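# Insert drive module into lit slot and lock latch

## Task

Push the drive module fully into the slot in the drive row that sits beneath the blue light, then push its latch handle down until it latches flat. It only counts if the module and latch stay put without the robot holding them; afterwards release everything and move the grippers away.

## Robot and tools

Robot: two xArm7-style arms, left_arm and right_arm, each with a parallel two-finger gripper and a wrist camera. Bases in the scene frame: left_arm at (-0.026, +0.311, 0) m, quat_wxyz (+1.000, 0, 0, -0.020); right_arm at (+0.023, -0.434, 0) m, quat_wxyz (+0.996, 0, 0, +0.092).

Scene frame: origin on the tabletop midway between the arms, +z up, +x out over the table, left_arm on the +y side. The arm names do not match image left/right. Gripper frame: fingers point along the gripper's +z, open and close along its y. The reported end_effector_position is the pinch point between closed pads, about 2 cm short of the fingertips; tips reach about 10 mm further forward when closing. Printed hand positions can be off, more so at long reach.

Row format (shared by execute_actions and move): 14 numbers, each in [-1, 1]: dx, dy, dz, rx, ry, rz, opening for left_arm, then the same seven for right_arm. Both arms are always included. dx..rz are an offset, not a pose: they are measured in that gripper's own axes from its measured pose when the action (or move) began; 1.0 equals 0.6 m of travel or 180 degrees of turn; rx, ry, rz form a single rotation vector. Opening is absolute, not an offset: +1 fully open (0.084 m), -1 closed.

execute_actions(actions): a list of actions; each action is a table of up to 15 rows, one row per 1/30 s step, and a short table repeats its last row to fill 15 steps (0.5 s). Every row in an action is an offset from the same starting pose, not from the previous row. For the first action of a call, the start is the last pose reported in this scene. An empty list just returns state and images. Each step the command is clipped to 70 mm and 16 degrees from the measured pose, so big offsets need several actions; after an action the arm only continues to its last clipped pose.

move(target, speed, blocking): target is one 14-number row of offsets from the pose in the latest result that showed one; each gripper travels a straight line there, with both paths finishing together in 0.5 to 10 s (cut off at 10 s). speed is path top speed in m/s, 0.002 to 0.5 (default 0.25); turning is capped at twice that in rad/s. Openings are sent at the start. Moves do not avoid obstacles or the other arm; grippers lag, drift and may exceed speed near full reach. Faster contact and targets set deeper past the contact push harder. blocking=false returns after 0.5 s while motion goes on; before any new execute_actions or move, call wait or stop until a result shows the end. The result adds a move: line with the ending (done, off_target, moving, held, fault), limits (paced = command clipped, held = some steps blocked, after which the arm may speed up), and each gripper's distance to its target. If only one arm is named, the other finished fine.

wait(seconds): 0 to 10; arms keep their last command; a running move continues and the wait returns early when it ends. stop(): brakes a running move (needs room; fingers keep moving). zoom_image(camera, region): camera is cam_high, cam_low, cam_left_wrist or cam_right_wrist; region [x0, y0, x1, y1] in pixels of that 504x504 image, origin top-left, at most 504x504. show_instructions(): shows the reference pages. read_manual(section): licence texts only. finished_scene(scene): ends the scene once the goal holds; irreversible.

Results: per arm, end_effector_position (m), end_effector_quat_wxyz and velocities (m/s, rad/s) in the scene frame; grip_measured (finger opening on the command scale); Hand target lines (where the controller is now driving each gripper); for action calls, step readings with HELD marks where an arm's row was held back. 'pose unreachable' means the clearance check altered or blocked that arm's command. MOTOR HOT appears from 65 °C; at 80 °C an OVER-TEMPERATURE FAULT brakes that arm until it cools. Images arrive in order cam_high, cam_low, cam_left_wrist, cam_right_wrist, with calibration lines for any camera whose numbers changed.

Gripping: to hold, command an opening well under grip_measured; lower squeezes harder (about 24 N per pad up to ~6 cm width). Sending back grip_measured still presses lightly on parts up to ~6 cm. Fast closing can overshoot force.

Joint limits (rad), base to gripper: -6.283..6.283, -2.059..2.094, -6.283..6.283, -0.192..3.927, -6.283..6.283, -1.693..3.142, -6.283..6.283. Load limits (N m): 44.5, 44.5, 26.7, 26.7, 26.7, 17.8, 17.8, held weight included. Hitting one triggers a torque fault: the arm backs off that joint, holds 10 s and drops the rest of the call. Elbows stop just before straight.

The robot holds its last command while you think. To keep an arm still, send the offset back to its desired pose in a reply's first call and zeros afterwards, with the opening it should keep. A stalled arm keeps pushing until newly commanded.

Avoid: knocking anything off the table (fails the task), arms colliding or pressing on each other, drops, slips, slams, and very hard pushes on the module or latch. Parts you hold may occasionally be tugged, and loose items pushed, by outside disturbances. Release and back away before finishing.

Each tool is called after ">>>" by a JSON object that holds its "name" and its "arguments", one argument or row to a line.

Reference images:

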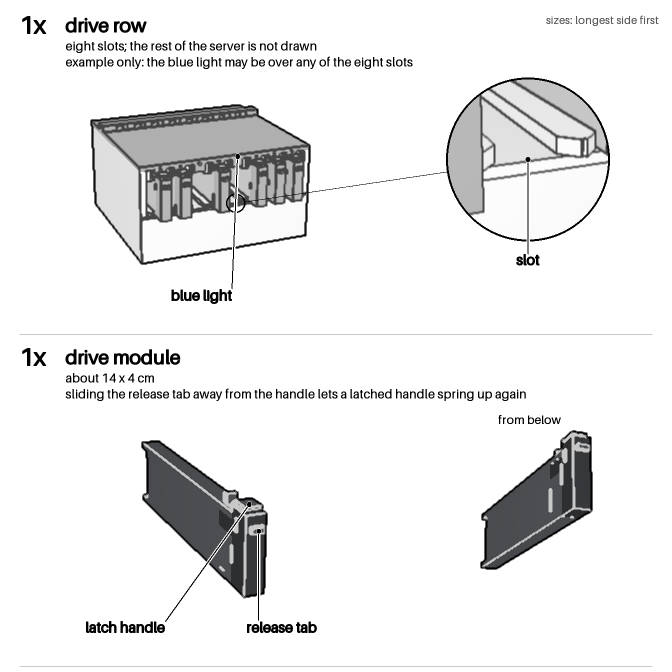

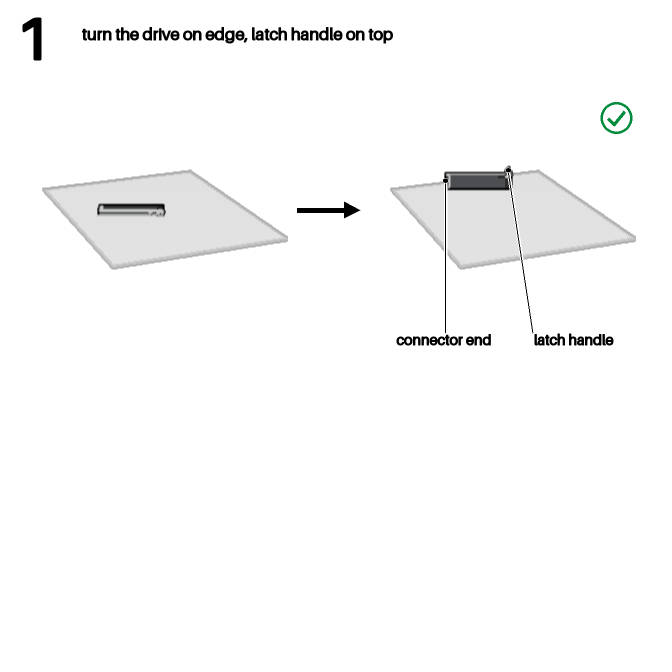

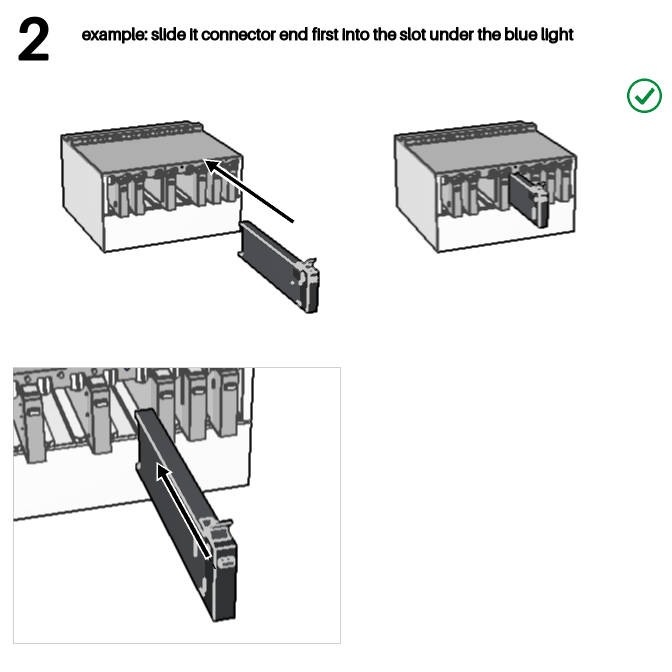

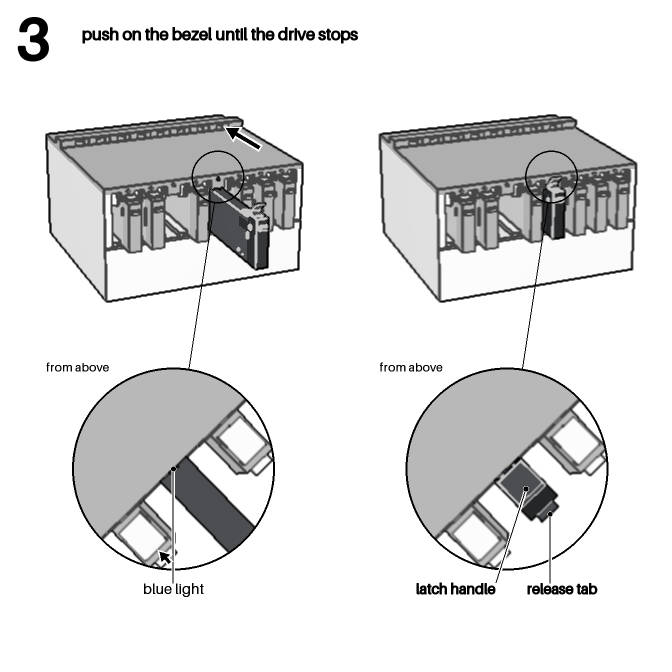

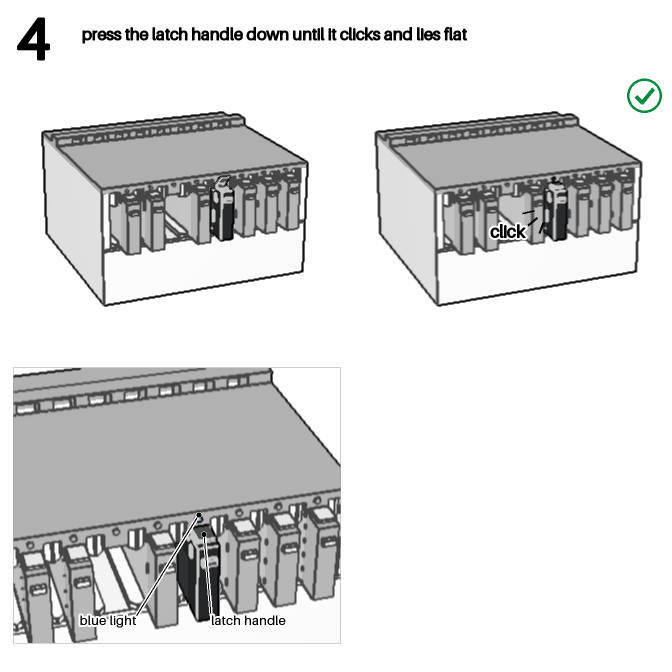

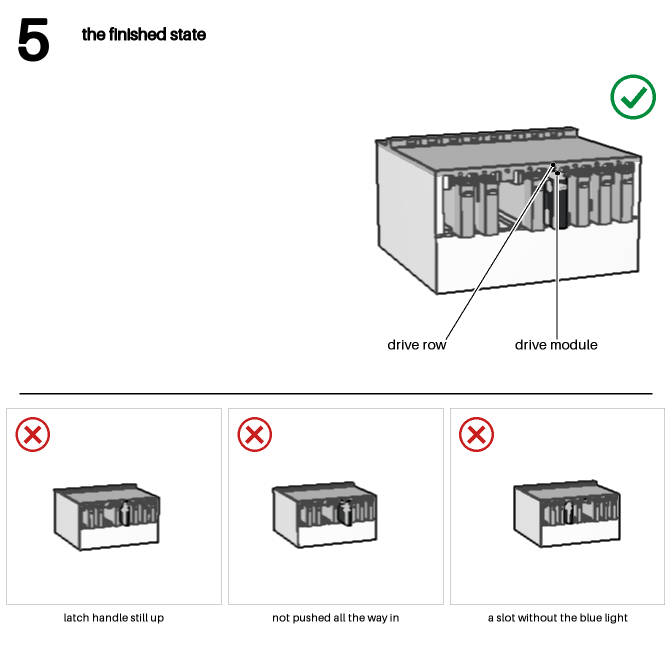

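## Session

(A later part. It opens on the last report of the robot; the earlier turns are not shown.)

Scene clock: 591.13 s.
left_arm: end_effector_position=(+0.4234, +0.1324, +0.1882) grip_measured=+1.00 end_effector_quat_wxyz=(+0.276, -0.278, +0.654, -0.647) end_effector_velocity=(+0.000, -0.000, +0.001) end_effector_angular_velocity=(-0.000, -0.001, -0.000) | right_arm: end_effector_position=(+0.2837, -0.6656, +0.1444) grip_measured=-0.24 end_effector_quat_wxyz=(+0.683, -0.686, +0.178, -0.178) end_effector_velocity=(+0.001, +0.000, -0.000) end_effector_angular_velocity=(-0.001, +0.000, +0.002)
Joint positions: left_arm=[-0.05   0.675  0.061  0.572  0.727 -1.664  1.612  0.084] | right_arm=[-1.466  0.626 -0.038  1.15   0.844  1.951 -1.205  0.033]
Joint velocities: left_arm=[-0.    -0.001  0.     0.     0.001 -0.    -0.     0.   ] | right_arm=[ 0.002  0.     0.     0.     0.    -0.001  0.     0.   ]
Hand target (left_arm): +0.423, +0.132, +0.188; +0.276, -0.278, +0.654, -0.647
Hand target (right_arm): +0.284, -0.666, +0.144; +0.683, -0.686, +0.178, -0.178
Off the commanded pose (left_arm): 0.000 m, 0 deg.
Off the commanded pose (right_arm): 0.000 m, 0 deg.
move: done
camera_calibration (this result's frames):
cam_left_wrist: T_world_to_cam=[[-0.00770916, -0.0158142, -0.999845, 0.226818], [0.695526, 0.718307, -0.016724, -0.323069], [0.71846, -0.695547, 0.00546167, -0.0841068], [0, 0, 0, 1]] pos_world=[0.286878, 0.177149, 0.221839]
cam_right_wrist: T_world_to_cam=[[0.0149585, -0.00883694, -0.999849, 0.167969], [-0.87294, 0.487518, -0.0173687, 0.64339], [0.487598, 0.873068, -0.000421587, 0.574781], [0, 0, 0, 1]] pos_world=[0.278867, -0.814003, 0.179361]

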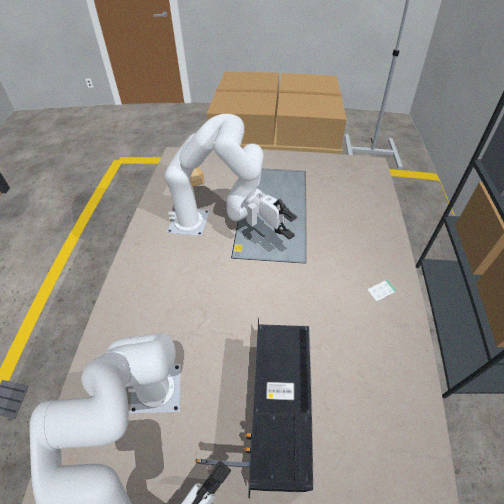

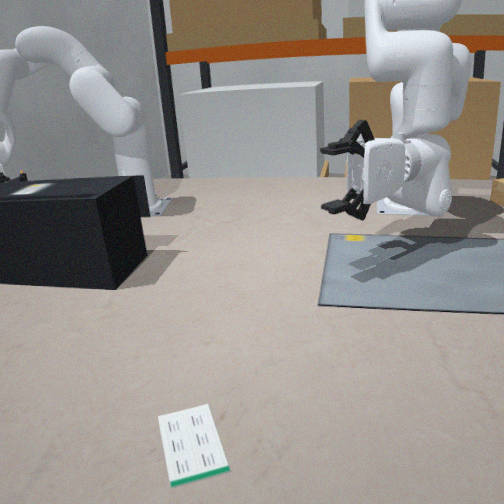

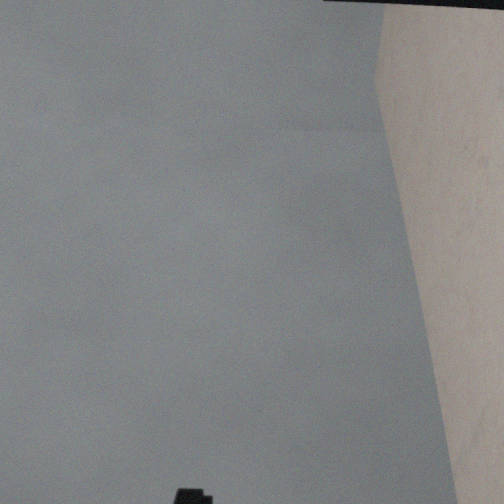

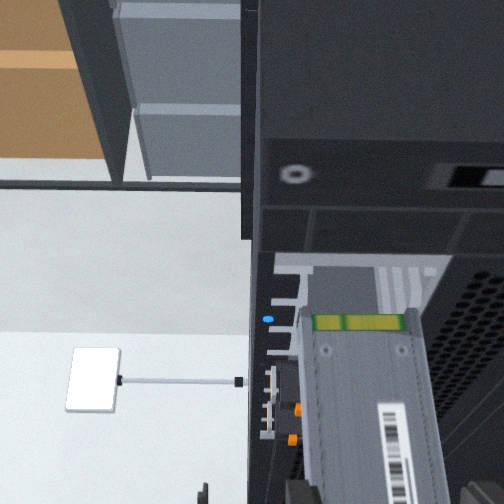

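>>> {"name": "move", "arguments": {
  "target": [0,0,0,0,0,0,1,-0.0041,-0.001,0.0005,0,0,0,-1],
  "speed": 0.01
}}

>>> {"name": "move", "arguments": {
  "target": [0,0,0,0,0,0,1,0.0086,0,0.0051,0,0,0,-1],
  "speed": 0.008
}}

>>> {"name": "zoom_image", "arguments": {
  "camera": "cam_right_wrist",
  "region": [240,200,460,420]
}}

Scene clock: 598.80 s.
left_arm: end_effector_position=(+0.4234, +0.1324, +0.1882) grip_measured=+1.00 end_effector_quat_wxyz=(+0.276, -0.278, +0.654, -0.647) end_effector_velocity=(-0.000, +0.000, -0.001) end_effector_angular_velocity=(+0.001, +0.000, +0.000) | right_arm: end_effector_position=(+0.2829, -0.6639, +0.1449) grip_measured=-0.25 end_effector_quat_wxyz=(+0.683, -0.686, +0.177, -0.178) end_effector_velocity=(-0.002, +0.001, +0.001) end_effector_angular_velocity=(+0.004, +0.001, +0.003)
Joint positions: left_arm=[-0.05   0.675  0.061  0.572  0.727 -1.664  1.612  0.084] | right_arm=[-1.468  0.62  -0.035  1.142  0.841  1.949 -1.208  0.033]
Joint velocities: left_arm=[-0.     0.001 -0.    -0.    -0.     0.     0.002 -0.   ] | right_arm=[-0.006 -0.002  0.004 -0.003 -0.006  0.003  0.002 -0.   ]
Hand target (left_arm): +0.423, +0.132, +0.188; +0.276, -0.278, +0.654, -0.647
Hand target (right_arm): +0.282, -0.664, +0.145; +0.683, -0.686, +0.178, -0.178
Off the commanded pose (left_arm): 0.000 m, 0 deg.
Off the commanded pose (right_arm): 0.001 m, 0 deg.
move: done
camera_calibration (this result's frames):
cam_left_wrist: T_world_to_cam=[[-0.00770908, -0.0158142, -0.999845, 0.226818], [0.695526, 0.718306, -0.0167239, -0.323069], [0.71846, -0.695547, 0.00546173, -0.0841068], [0, 0, 0, 1]] pos_world=[0.286878, 0.177149, 0.221839]
cam_right_wrist: T_world_to_cam=[[0.0162032, -0.0096951, -0.999822, 0.167651], [-0.873301, 0.486816, -0.0188734, 0.641676], [0.486912, 0.873451, -0.000578756, 0.57415], [0, 0, 0, 1]] pos_world=[0.278099, -0.812245, 0.180064]

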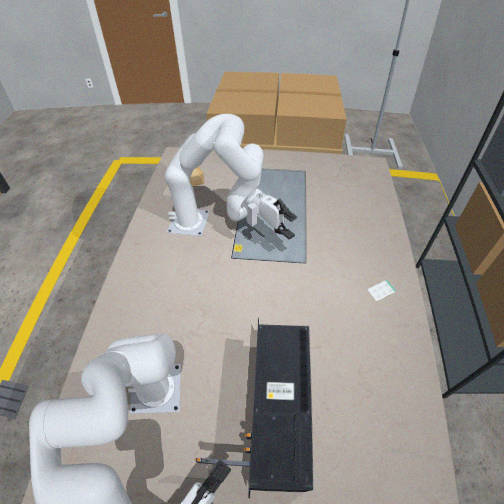

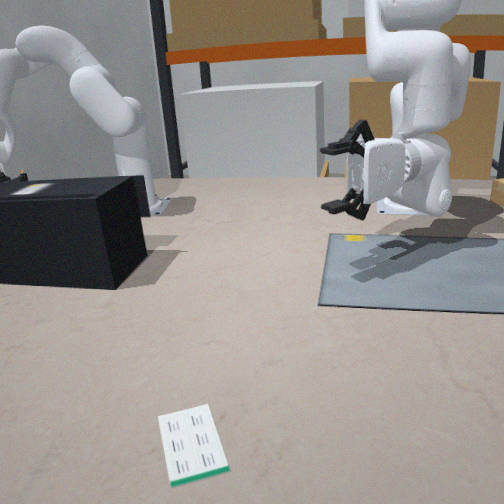

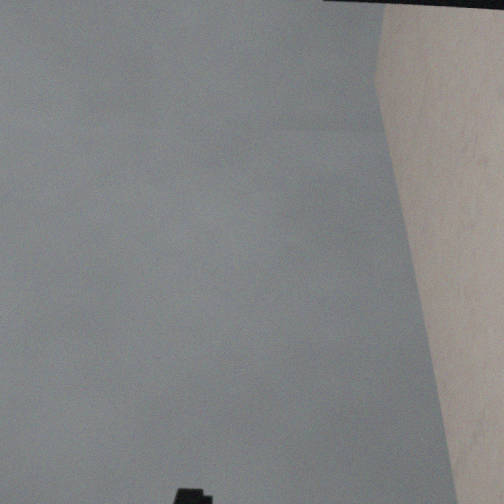

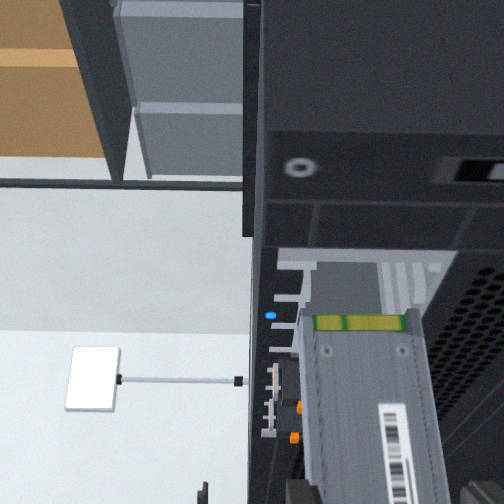

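Scene clock: 599.77 s.
left_arm: end_effector_position=(+0.4234, +0.1324, +0.1882) grip_measured=+1.00 end_effector_quat_wxyz=(+0.276, -0.278, +0.654, -0.647) end_effector_velocity=(-0.000, -0.000, -0.001) end_effector_angular_velocity=(-0.000, +0.002, -0.001) | right_arm: end_effector_position=(+0.2889, -0.6638, +0.1450) grip_measured=-0.24 end_effector_quat_wxyz=(+0.683, -0.686, +0.177, -0.179) end_effector_velocity=(-0.000, -0.000, -0.000) end_effector_angular_velocity=(-0.001, +0.001, -0.000)
Joint positions: left_arm=[-0.05   0.675  0.061  0.572  0.727 -1.664  1.612  0.084] | right_arm=[-1.461  0.623 -0.029  1.147  0.853  1.944 -1.2    0.033]
Joint velocities: left_arm=[-0.     0.001 -0.    -0.     0.     0.001 -0.    -0.   ] | right_arm=[ 0.     0.    -0.002  0.001 -0.001 -0.001 -0.    -0.   ]
Hand target (left_arm): +0.423, +0.132, +0.188; +0.276, -0.278, +0.654, -0.647
Hand target (right_arm): +0.289, -0.664, +0.145; +0.683, -0.686, +0.177, -0.178
Off the commanded pose (left_arm): 0.000 m, 0 deg.
Off the commanded pose (right_arm): 0.000 m, 0 deg.
move: done
camera_calibration (this result's frames):
cam_left_wrist: T_world_to_cam=[[-0.0077092, -0.0158142, -0.999845, 0.226818], [0.695526, 0.718306, -0.016724, -0.323069], [0.71846, -0.695547, 0.00546164, -0.0841067], [0, 0, 0, 1]] pos_world=[0.286878, 0.177149, 0.221839]
cam_right_wrist: T_world_to_cam=[[0.0163488, -0.00972903, -0.999819, 0.167543], [-0.873322, 0.486773, -0.019017, 0.64687], [0.486869, 0.873475, -0.000538453, 0.571097], [0, 0, 0, 1]] pos_world=[0.284137, -0.812087, 0.180122]

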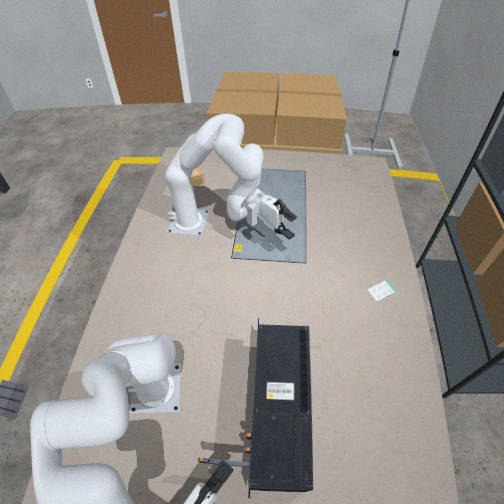

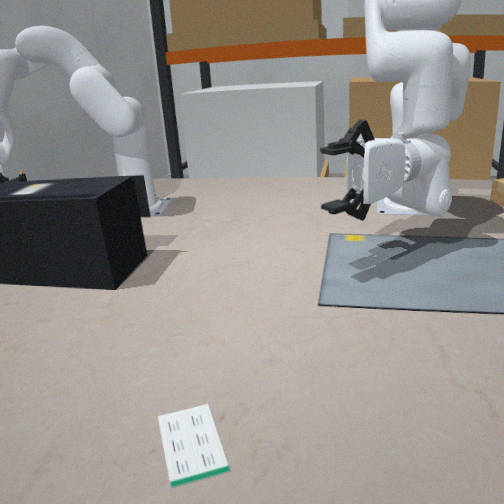

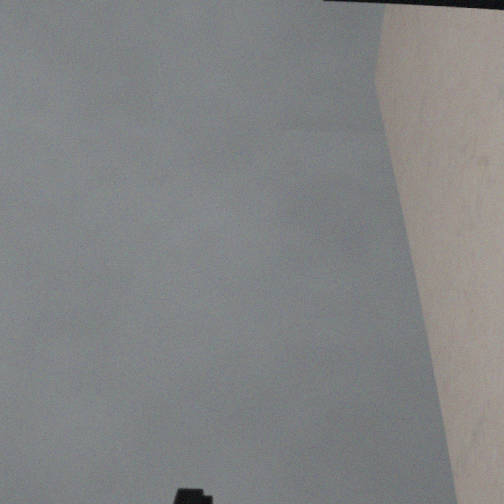

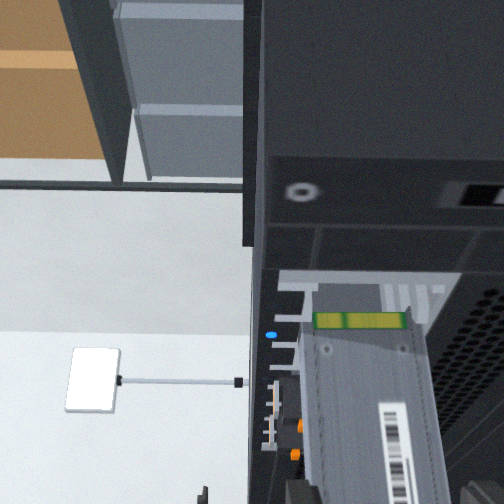

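Region (240, 200, 460, 420) of cam_right_wrist's 504x504 image, scaled by 2.291, with more detail than that image has.

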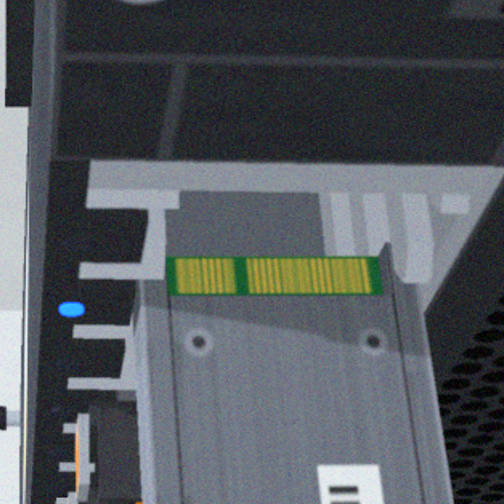

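>>> {"name": "move", "arguments": {
  "target": [0,0,0,0,0,0,1,0.0358,0,0.0213,0,0,0,-1],
  "speed": 0.015
}}

Scene clock: 606.30 s.
left_arm: end_effector_position=(+0.4234, +0.1324, +0.1882) grip_measured=+1.00 end_effector_quat_wxyz=(+0.276, -0.278, +0.654, -0.647) end_effector_velocity=(-0.000, -0.000, -0.000) end_effector_angular_velocity=(+0.002, -0.002, -0.000) | right_arm: end_effector_position=(+0.3139, -0.6630, +0.1453) grip_measured=-0.24 end_effector_quat_wxyz=(+0.683, -0.686, +0.177, -0.178) end_effector_velocity=(-0.000, +0.000, -0.001) end_effector_angular_velocity=(+0.001, +0.000, -0.001)
Joint positions: left_arm=[-0.05   0.675  0.061  0.572  0.727 -1.664  1.612  0.084] | right_arm=[-1.43   0.636 -0.009  1.169  0.899  1.923 -1.169  0.033]
Joint velocities: left_arm=[-0.001  0.    -0.001  0.    -0.001 -0.     0.003 -0.   ] | right_arm=[-0.001  0.001 -0.    -0.001  0.    -0.    -0.001  0.   ]
Hand target (left_arm): +0.423, +0.132, +0.188; +0.276, -0.278, +0.654, -0.647
Hand target (right_arm): +0.314, -0.663, +0.145; +0.683, -0.686, +0.177, -0.178
Off the commanded pose (left_arm): 0.000 m, 0 deg.
Off the commanded pose (right_arm): 0.000 m, 0 deg.
move: done
camera_calibration (this result's frames):
cam_left_wrist: T_world_to_cam=[[-0.0077091, -0.0158143, -0.999845, 0.226818], [0.695526, 0.718307, -0.016724, -0.323069], [0.71846, -0.695547, 0.00546174, -0.0841068], [0, 0, 0, 1]] pos_world=[0.286878, 0.177149, 0.221839]
cam_right_wrist: T_world_to_cam=[[0.0166774, -0.00941429, -0.999817, 0.167512], [-0.873469, 0.486503, -0.0191508, 0.668187], [0.486594, 0.873628, -0.000109489, 0.558434], [0, 0, 0, 1]] pos_world=[0.309116, -0.811361, 0.180339]

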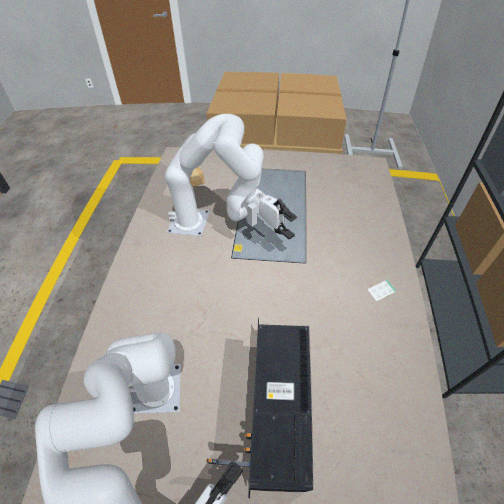

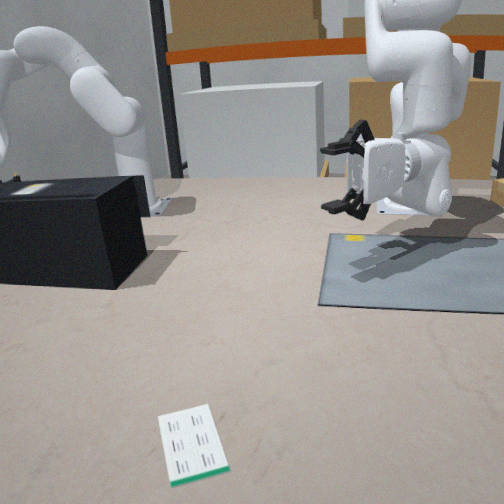

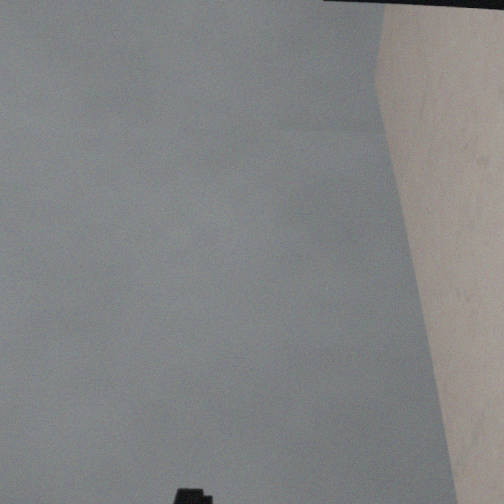

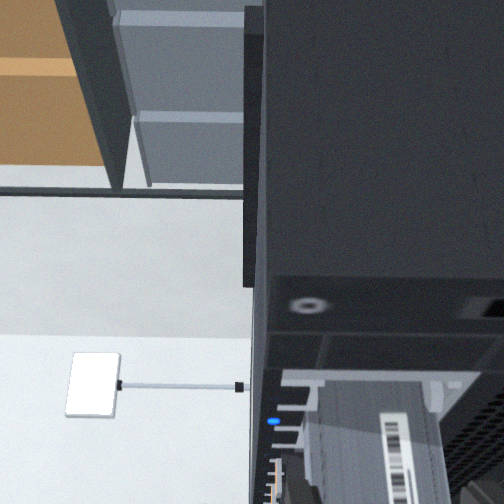

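>>> {"name": "move", "arguments": {
  "target": [0,0,0,0,0,0,1,0,0,0,0,0,0,0.2]
}}

>>> {"name": "move", "arguments": {
  "target": [0,0,0,0,0,0,1,0,0,-0.07,0,0,0,0.2],
  "speed": 0.08
}}

>>> {"name": "move", "arguments": {
  "target": [0,0,0,0,0,0,1,-0.135,0,-0.08,0,0,0,-1],
  "speed": 0.15
}}

Scene clock: 624.87 s.
left_arm: end_effector_position=(+0.4234, +0.1324, +0.1882) grip_measured=+1.00 end_effector_quat_wxyz=(+0.276, -0.278, +0.654, -0.647) end_effector_velocity=(+0.000, +0.000, -0.001) end_effector_angular_velocity=(+0.001, +0.001, +0.002) | right_arm: end_effector_position=(+0.3139, -0.6630, +0.1452) grip_measured=+0.19 end_effector_quat_wxyz=(+0.683, -0.686, +0.177, -0.178) end_effector_velocity=(-0.000, -0.000, +0.000) end_effector_angular_velocity=(+0.001, -0.000, -0.002)
Joint positions: left_arm=[-0.05   0.675  0.061  0.572  0.727 -1.664  1.612  0.084] | right_arm=[-1.433  0.636 -0.005  1.169  0.898  1.922 -1.168  0.052]
Joint velocities: left_arm=[ 0.     0.002  0.    -0.    -0.002  0.     0.001  0.   ] | right_arm=[-0.001  0.    -0.001 -0.     0.001  0.001  0.    -0.   ]
Hand target (left_arm): +0.423, +0.132, +0.188; +0.276, -0.278, +0.654, -0.647
Hand target (right_arm): +0.314, -0.663, +0.145; +0.683, -0.686, +0.177, -0.178
Off the commanded pose (left_arm): 0.000 m, 0 deg.
Off the commanded pose (right_arm): 0.000 m, 0 deg.
move: done
camera_calibration (this result's frames):
cam_left_wrist: T_world_to_cam=[[-0.00770948, -0.0158143, -0.999845, 0.226818], [0.695526, 0.718307, -0.0167242, -0.323068], [0.71846, -0.695547, 0.00546146, -0.0841067], [0, 0, 0, 1]] pos_world=[0.286878, 0.177149, 0.221839]
cam_right_wrist: T_world_to_cam=[[0.0166735, -0.00943005, -0.999817, 0.167464], [-0.873497, 0.486453, -0.0191551, 0.668195], [0.486544, 0.873656, -0.000126225, 0.558416], [0, 0, 0, 1]] pos_world=[0.30918, -0.81133, 0.180303]

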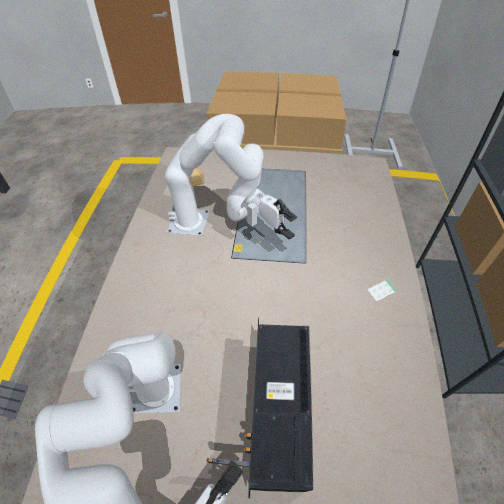

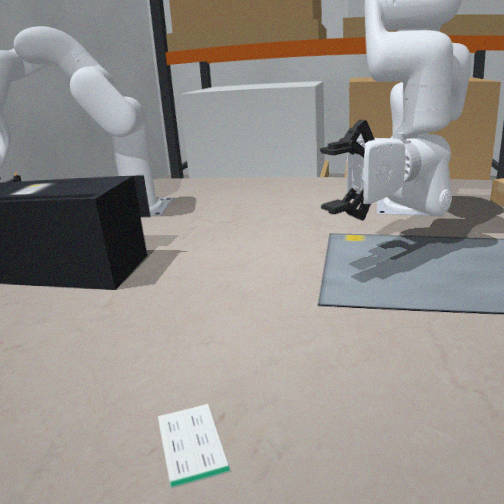

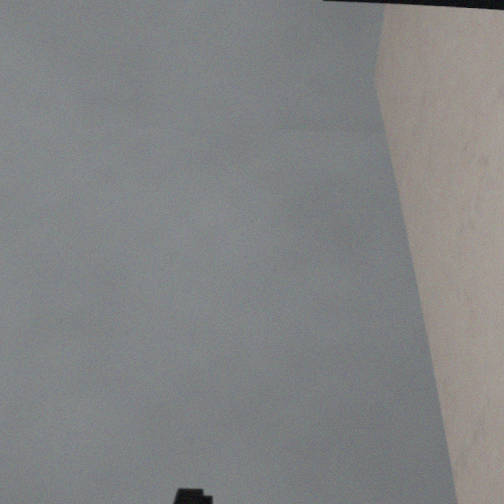

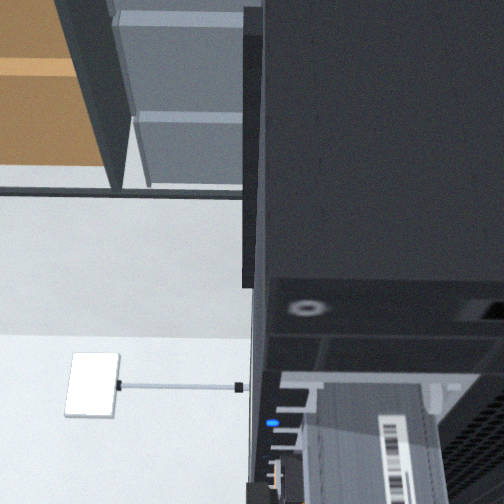

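Scene clock: 625.70 s.
left_arm: end_effector_position=(+0.4234, +0.1324, +0.1882) grip_measured=+1.00 end_effector_quat_wxyz=(+0.276, -0.278, +0.654, -0.647) end_effector_velocity=(-0.000, -0.000, +0.000) end_effector_angular_velocity=(-0.000, +0.000, -0.001) | right_arm: end_effector_position=(+0.2937, -0.6992, +0.1453) grip_measured=+0.19 end_effector_quat_wxyz=(+0.683, -0.686, +0.176, -0.178) end_effector_velocity=(+0.000, -0.000, +0.000) end_effector_angular_velocity=(-0.001, -0.000, -0.000)
Joint positions: left_arm=[-0.05   0.675  0.061  0.572  0.727 -1.664  1.612  0.084] | right_arm=[-1.48   0.705 -0.026  1.298  0.859  1.995 -1.15   0.052]
Joint velocities: left_arm=[ 0.    -0.     0.     0.     0.001 -0.    -0.     0.   ] | right_arm=[ 0.    -0.    -0.     0.001  0.     0.     0.001  0.   ]
Hand target (left_arm): +0.423, +0.132, +0.188; +0.276, -0.278, +0.654, -0.647
Hand target (right_arm): +0.293, -0.700, +0.145; +0.683, -0.686, +0.177, -0.178
Off the commanded pose (left_arm): 0.000 m, 0 deg.
Off the commanded pose (right_arm): 0.000 m, 0 deg.
move: done
camera_calibration (this result's frames):
cam_left_wrist: T_world_to_cam=[[-0.00770944, -0.0158143, -0.999845, 0.226818], [0.695526, 0.718307, -0.0167242, -0.323068], [0.71846, -0.695547, 0.00546149, -0.0841067], [0, 0, 0, 1]] pos_world=[0.286878, 0.177149, 0.221839]
cam_right_wrist: T_world_to_cam=[[0.016736, -0.00885964, -0.999821, 0.167928], [-0.873912, 0.485716, -0.0189324, 0.667721], [0.485797, 0.874072, 0.000386383, 0.600362], [0, 0, 0, 1]] pos_world=[0.289065, -0.847594, 0.180307]

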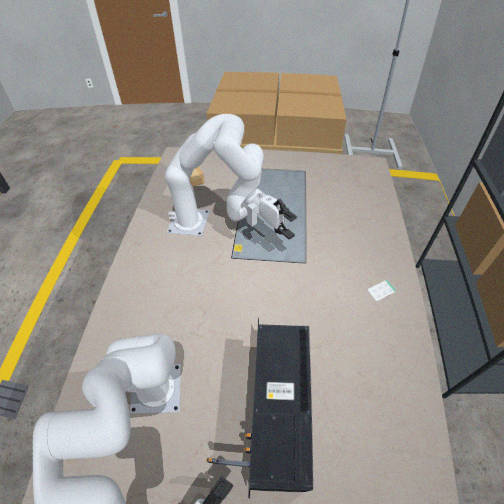

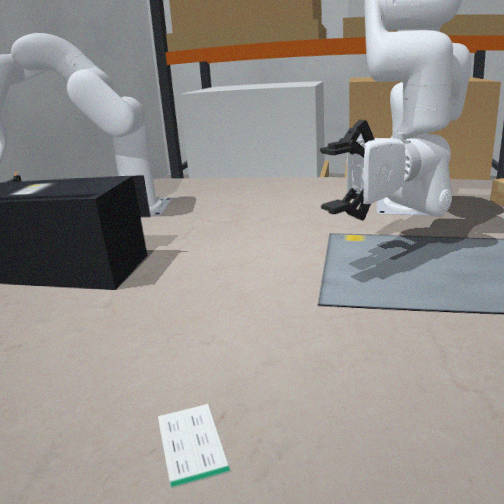

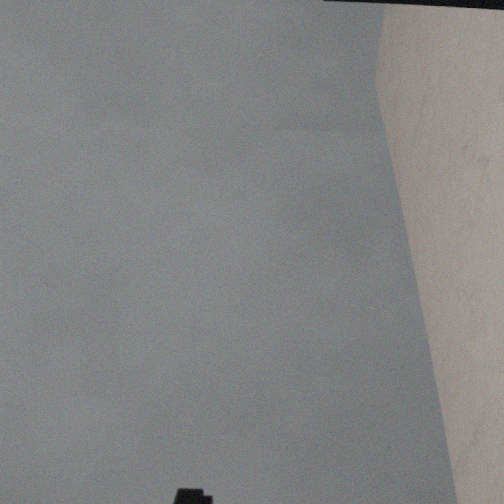

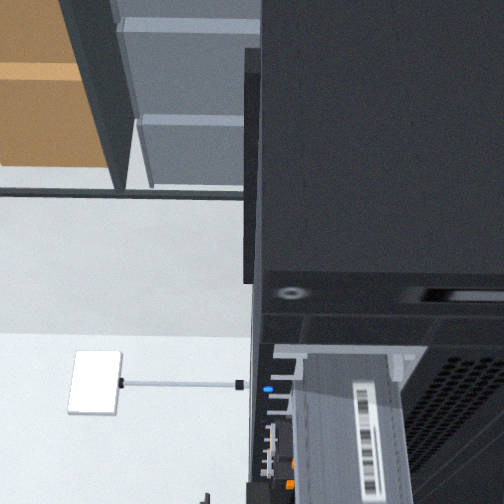

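Scene clock: 626.67 s.
left_arm: end_effector_position=(+0.4234, +0.1324, +0.1882) grip_measured=+1.00 end_effector_quat_wxyz=(+0.276, -0.278, +0.654, -0.647) end_effector_velocity=(-0.000, -0.000, -0.001) end_effector_angular_velocity=(-0.000, +0.002, -0.000) | right_arm: end_effector_position=(+0.2002, -0.7013, +0.1453) grip_measured=-1.00 end_effector_quat_wxyz=(+0.684, -0.685, +0.176, -0.178) end_effector_velocity=(-0.002, -0.001, -0.001) end_effector_angular_velocity=(-0.000, +0.003, -0.005)
Joint positions: left_arm=[-0.05   0.675  0.061  0.572  0.727 -1.664  1.612  0.084] | right_arm=[-1.59   0.683 -0.106  1.262  0.685  2.08  -1.275  0.   ]
Joint velocities: left_arm=[ 0.001  0.001 -0.     0.     0.001  0.    -0.001 -0.   ] | right_arm=[-0.004  0.    -0.002 -0.001 -0.002 -0.001 -0.     0.   ]
Hand target (left_arm): +0.423, +0.132, +0.188; +0.276, -0.278, +0.654, -0.647
Hand target (right_arm): +0.200, -0.702, +0.145; +0.684, -0.685, +0.176, -0.178
Off the commanded pose (left_arm): 0.000 m, 0 deg.
Off the commanded pose (right_arm): 0.001 m, 0 deg.
move: done
camera_calibration (this result's frames):
cam_left_wrist: T_world_to_cam=[[-0.00770924, -0.0158143, -0.999845, 0.226818], [0.695526, 0.718307, -0.0167241, -0.323068], [0.71846, -0.695547, 0.00546167, -0.0841067], [0, 0, 0, 1]] pos_world=[0.286878, 0.177149, 0.221839]
cam_right_wrist: T_world_to_cam=[[0.0177916, -0.00795783, -0.99981, 0.169853], [-0.874657, 0.484354, -0.0194197, 0.586278], [0.484416, 0.874836, 0.00165708, 0.648238], [0, 0, 0, 1]] pos_world=[0.195753, -0.849716, 0.180132]

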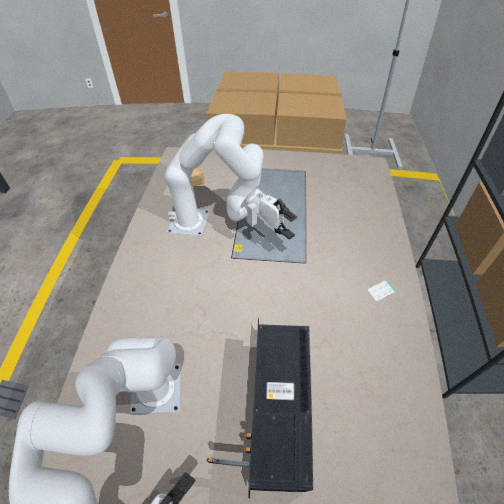

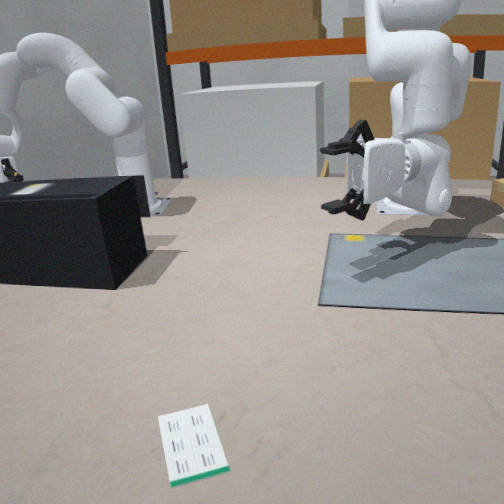

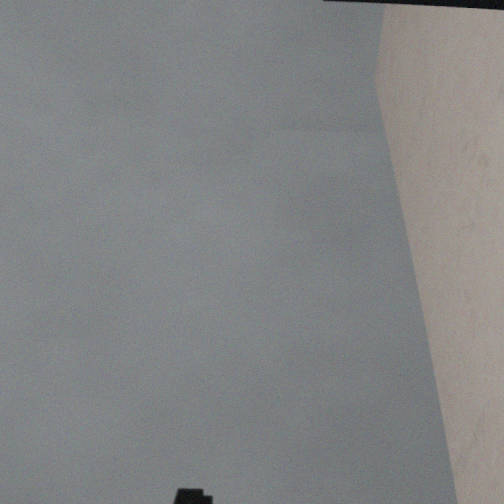

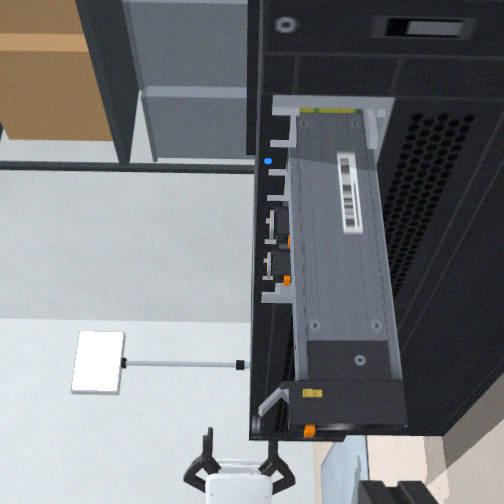

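>>> {"name": "move", "arguments": {
  "target": [0,0,0,0,0,0,1,-0.0228,0,0.0407,0,0,0,-1],
  "speed": 0.08
}}

>>> {"name": "move", "arguments": {
  "target": [0,0,0,0,0,0,1,0.1,0,0.0595,0,0,0,-1],
  "speed": 0.03
}}

Scene clock: 631.00 s.
left_arm: end_effector_position=(+0.4234, +0.1324, +0.1882) grip_measured=+1.00 end_effector_quat_wxyz=(+0.276, -0.278, +0.654, -0.647) end_effector_velocity=(-0.000, +0.000, -0.001) end_effector_angular_velocity=(+0.000, +0.000, -0.000) | right_arm: end_effector_position=(+0.2000, -0.6735, +0.1453) grip_measured=-1.00 end_effector_quat_wxyz=(+0.684, -0.685, +0.176, -0.178) end_effector_velocity=(-0.000, +0.000, -0.000) end_effector_angular_velocity=(-0.001, +0.000, -0.001)
Joint positions: left_arm=[-0.05   0.675  0.061  0.572  0.727 -1.664  1.612  0.084] | right_arm=[-1.574  0.619 -0.11   1.144  0.676  2.033 -1.307  0.   ]
Joint velocities: left_arm=[ 0.     0.001 -0.    -0.     0.001 -0.     0.001 -0.   ] | right_arm=[ 0.001 -0.    -0.001 -0.001  0.    -0.001 -0.001  0.   ]
Hand target (left_arm): +0.423, +0.132, +0.188; +0.276, -0.278, +0.654, -0.647
Hand target (right_arm): +0.200, -0.673, +0.145; +0.684, -0.685, +0.176, -0.178
Off the commanded pose (left_arm): 0.000 m, 0 deg.
Off the commanded pose (right_arm): 0.000 m, 0 deg.
move: done
camera_calibration (this result's frames):
cam_left_wrist: T_world_to_cam=[[-0.00770928, -0.0158143, -0.999845, 0.226818], [0.695526, 0.718307, -0.0167241, -0.323069], [0.71846, -0.695547, 0.00546164, -0.0841068], [0, 0, 0, 1]] pos_world=[0.286878, 0.177149, 0.221839]
cam_right_wrist: T_world_to_cam=[[0.0180093, -0.00829394, -0.999803, 0.169786], [-0.874551, 0.48453, -0.0197726, 0.572852], [0.484598, 0.874736, 0.00147255, 0.62392], [0, 0, 0, 1]] pos_world=[0.19558, -0.821921, 0.18016]

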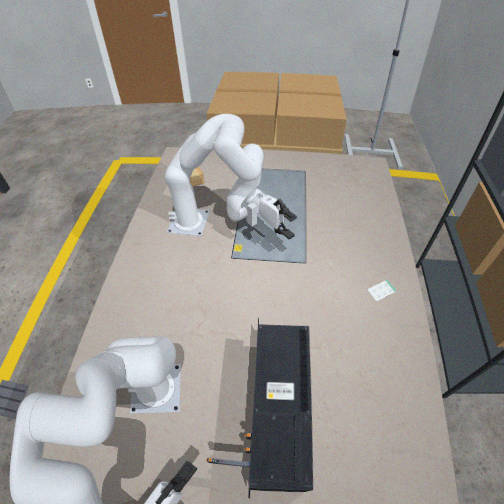

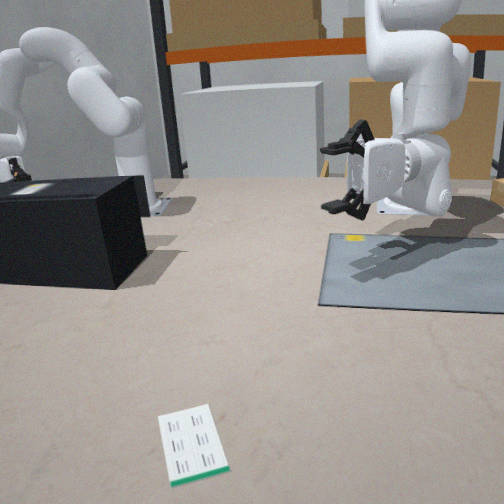

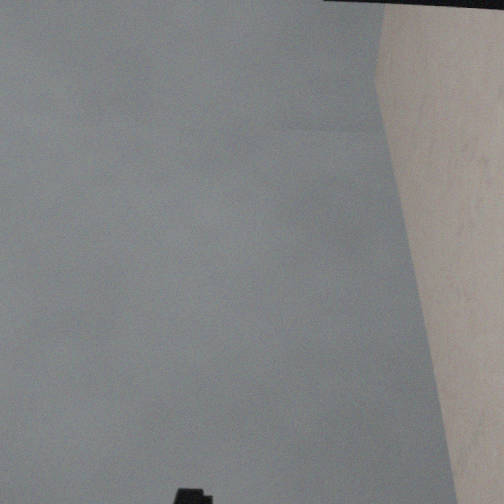

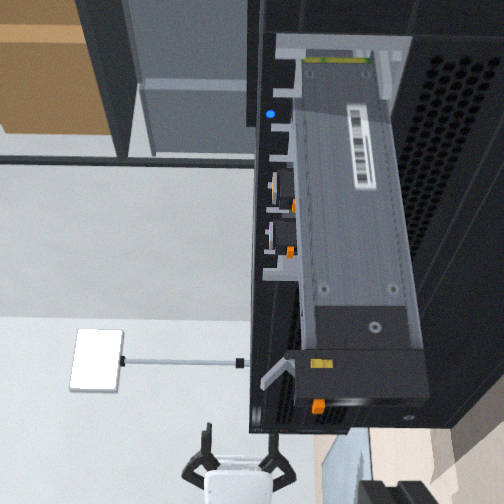

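Scene clock: 633.60 s.
left_arm: end_effector_position=(+0.4234, +0.1324, +0.1882) grip_measured=+1.00 end_effector_quat_wxyz=(+0.276, -0.278, +0.654, -0.647) end_effector_velocity=(+0.000, -0.000, +0.000) end_effector_angular_velocity=(-0.000, -0.000, +0.000) | right_arm: end_effector_position=(+0.2697, -0.6716, +0.1454) grip_measured=-1.00 end_effector_quat_wxyz=(+0.684, -0.686, +0.176, -0.178) end_effector_velocity=(-0.001, -0.001, -0.000) end_effector_angular_velocity=(-0.001, +0.001, -0.005)
Joint positions: left_arm=[-0.05   0.675  0.061  0.572  0.727 -1.664  1.612  0.084] | right_arm=[-1.49   0.632 -0.046  1.165  0.814  1.974 -1.216  0.   ]
Joint velocities: left_arm=[-0.    -0.001 -0.    -0.    -0.001  0.    -0.    -0.   ] | right_arm=[-0.002 -0.    -0.002  0.     0.001 -0.001 -0.     0.   ]
Hand target (left_arm): +0.423, +0.132, +0.188; +0.276, -0.278, +0.654, -0.647
Hand target (right_arm): +0.270, -0.672, +0.145; +0.684, -0.686, +0.176, -0.178
Off the commanded pose (left_arm): 0.000 m, 0 deg.
Off the commanded pose (right_arm): 0.000 m, 0 deg.
move: done
camera_calibration (this result's frames):
cam_left_wrist: T_world_to_cam=[[-0.00770924, -0.0158145, -0.999845, 0.226818], [0.695526, 0.718307, -0.0167242, -0.323068], [0.71846, -0.695547, 0.0054618, -0.0841068], [0, 0, 0, 1]] pos_world=[0.286878, 0.177149, 0.22184]
cam_right_wrist: T_world_to_cam=[[0.0177505, -0.00883132, -0.999803, 0.168411], [-0.874419, 0.484768, -0.0198064, 0.633022], [0.484847, 0.874598, 0.00088258, 0.588399], [0, 0, 0, 1]] pos_world=[0.265253, -0.819994, 0.180396]

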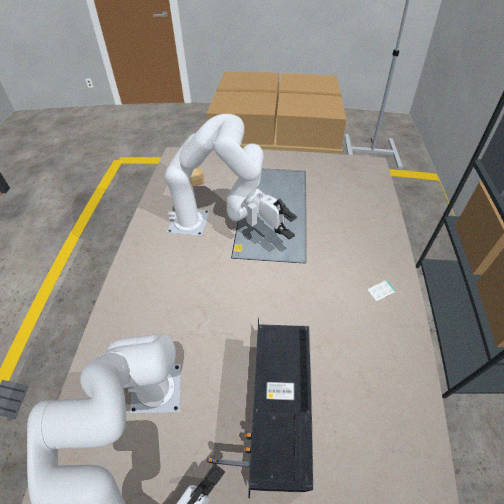

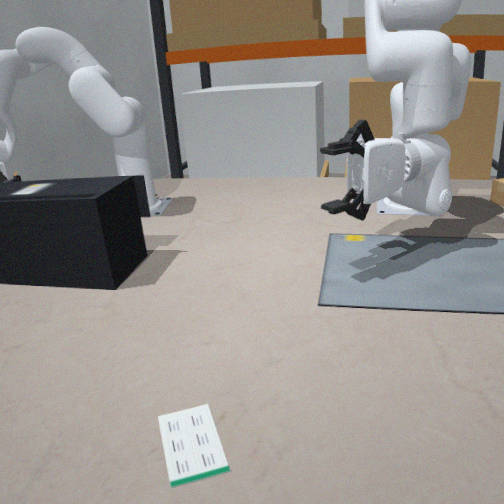

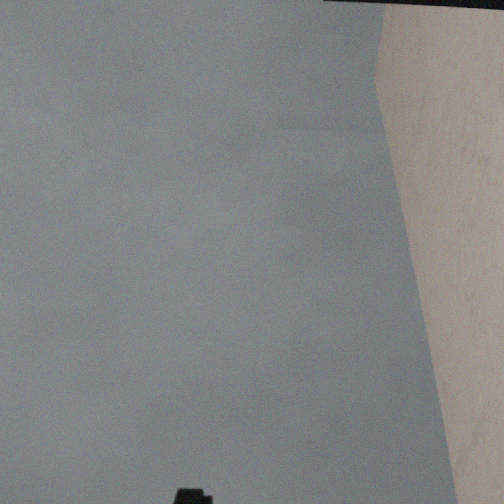

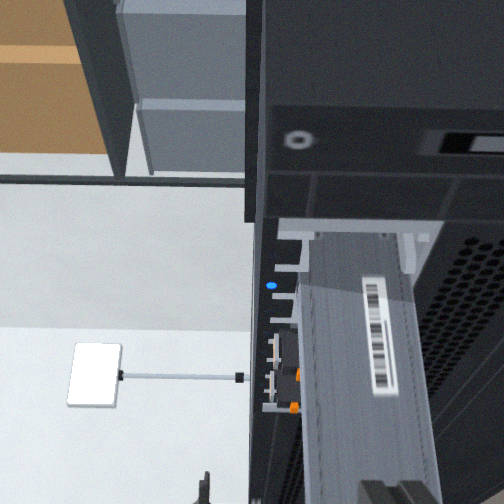

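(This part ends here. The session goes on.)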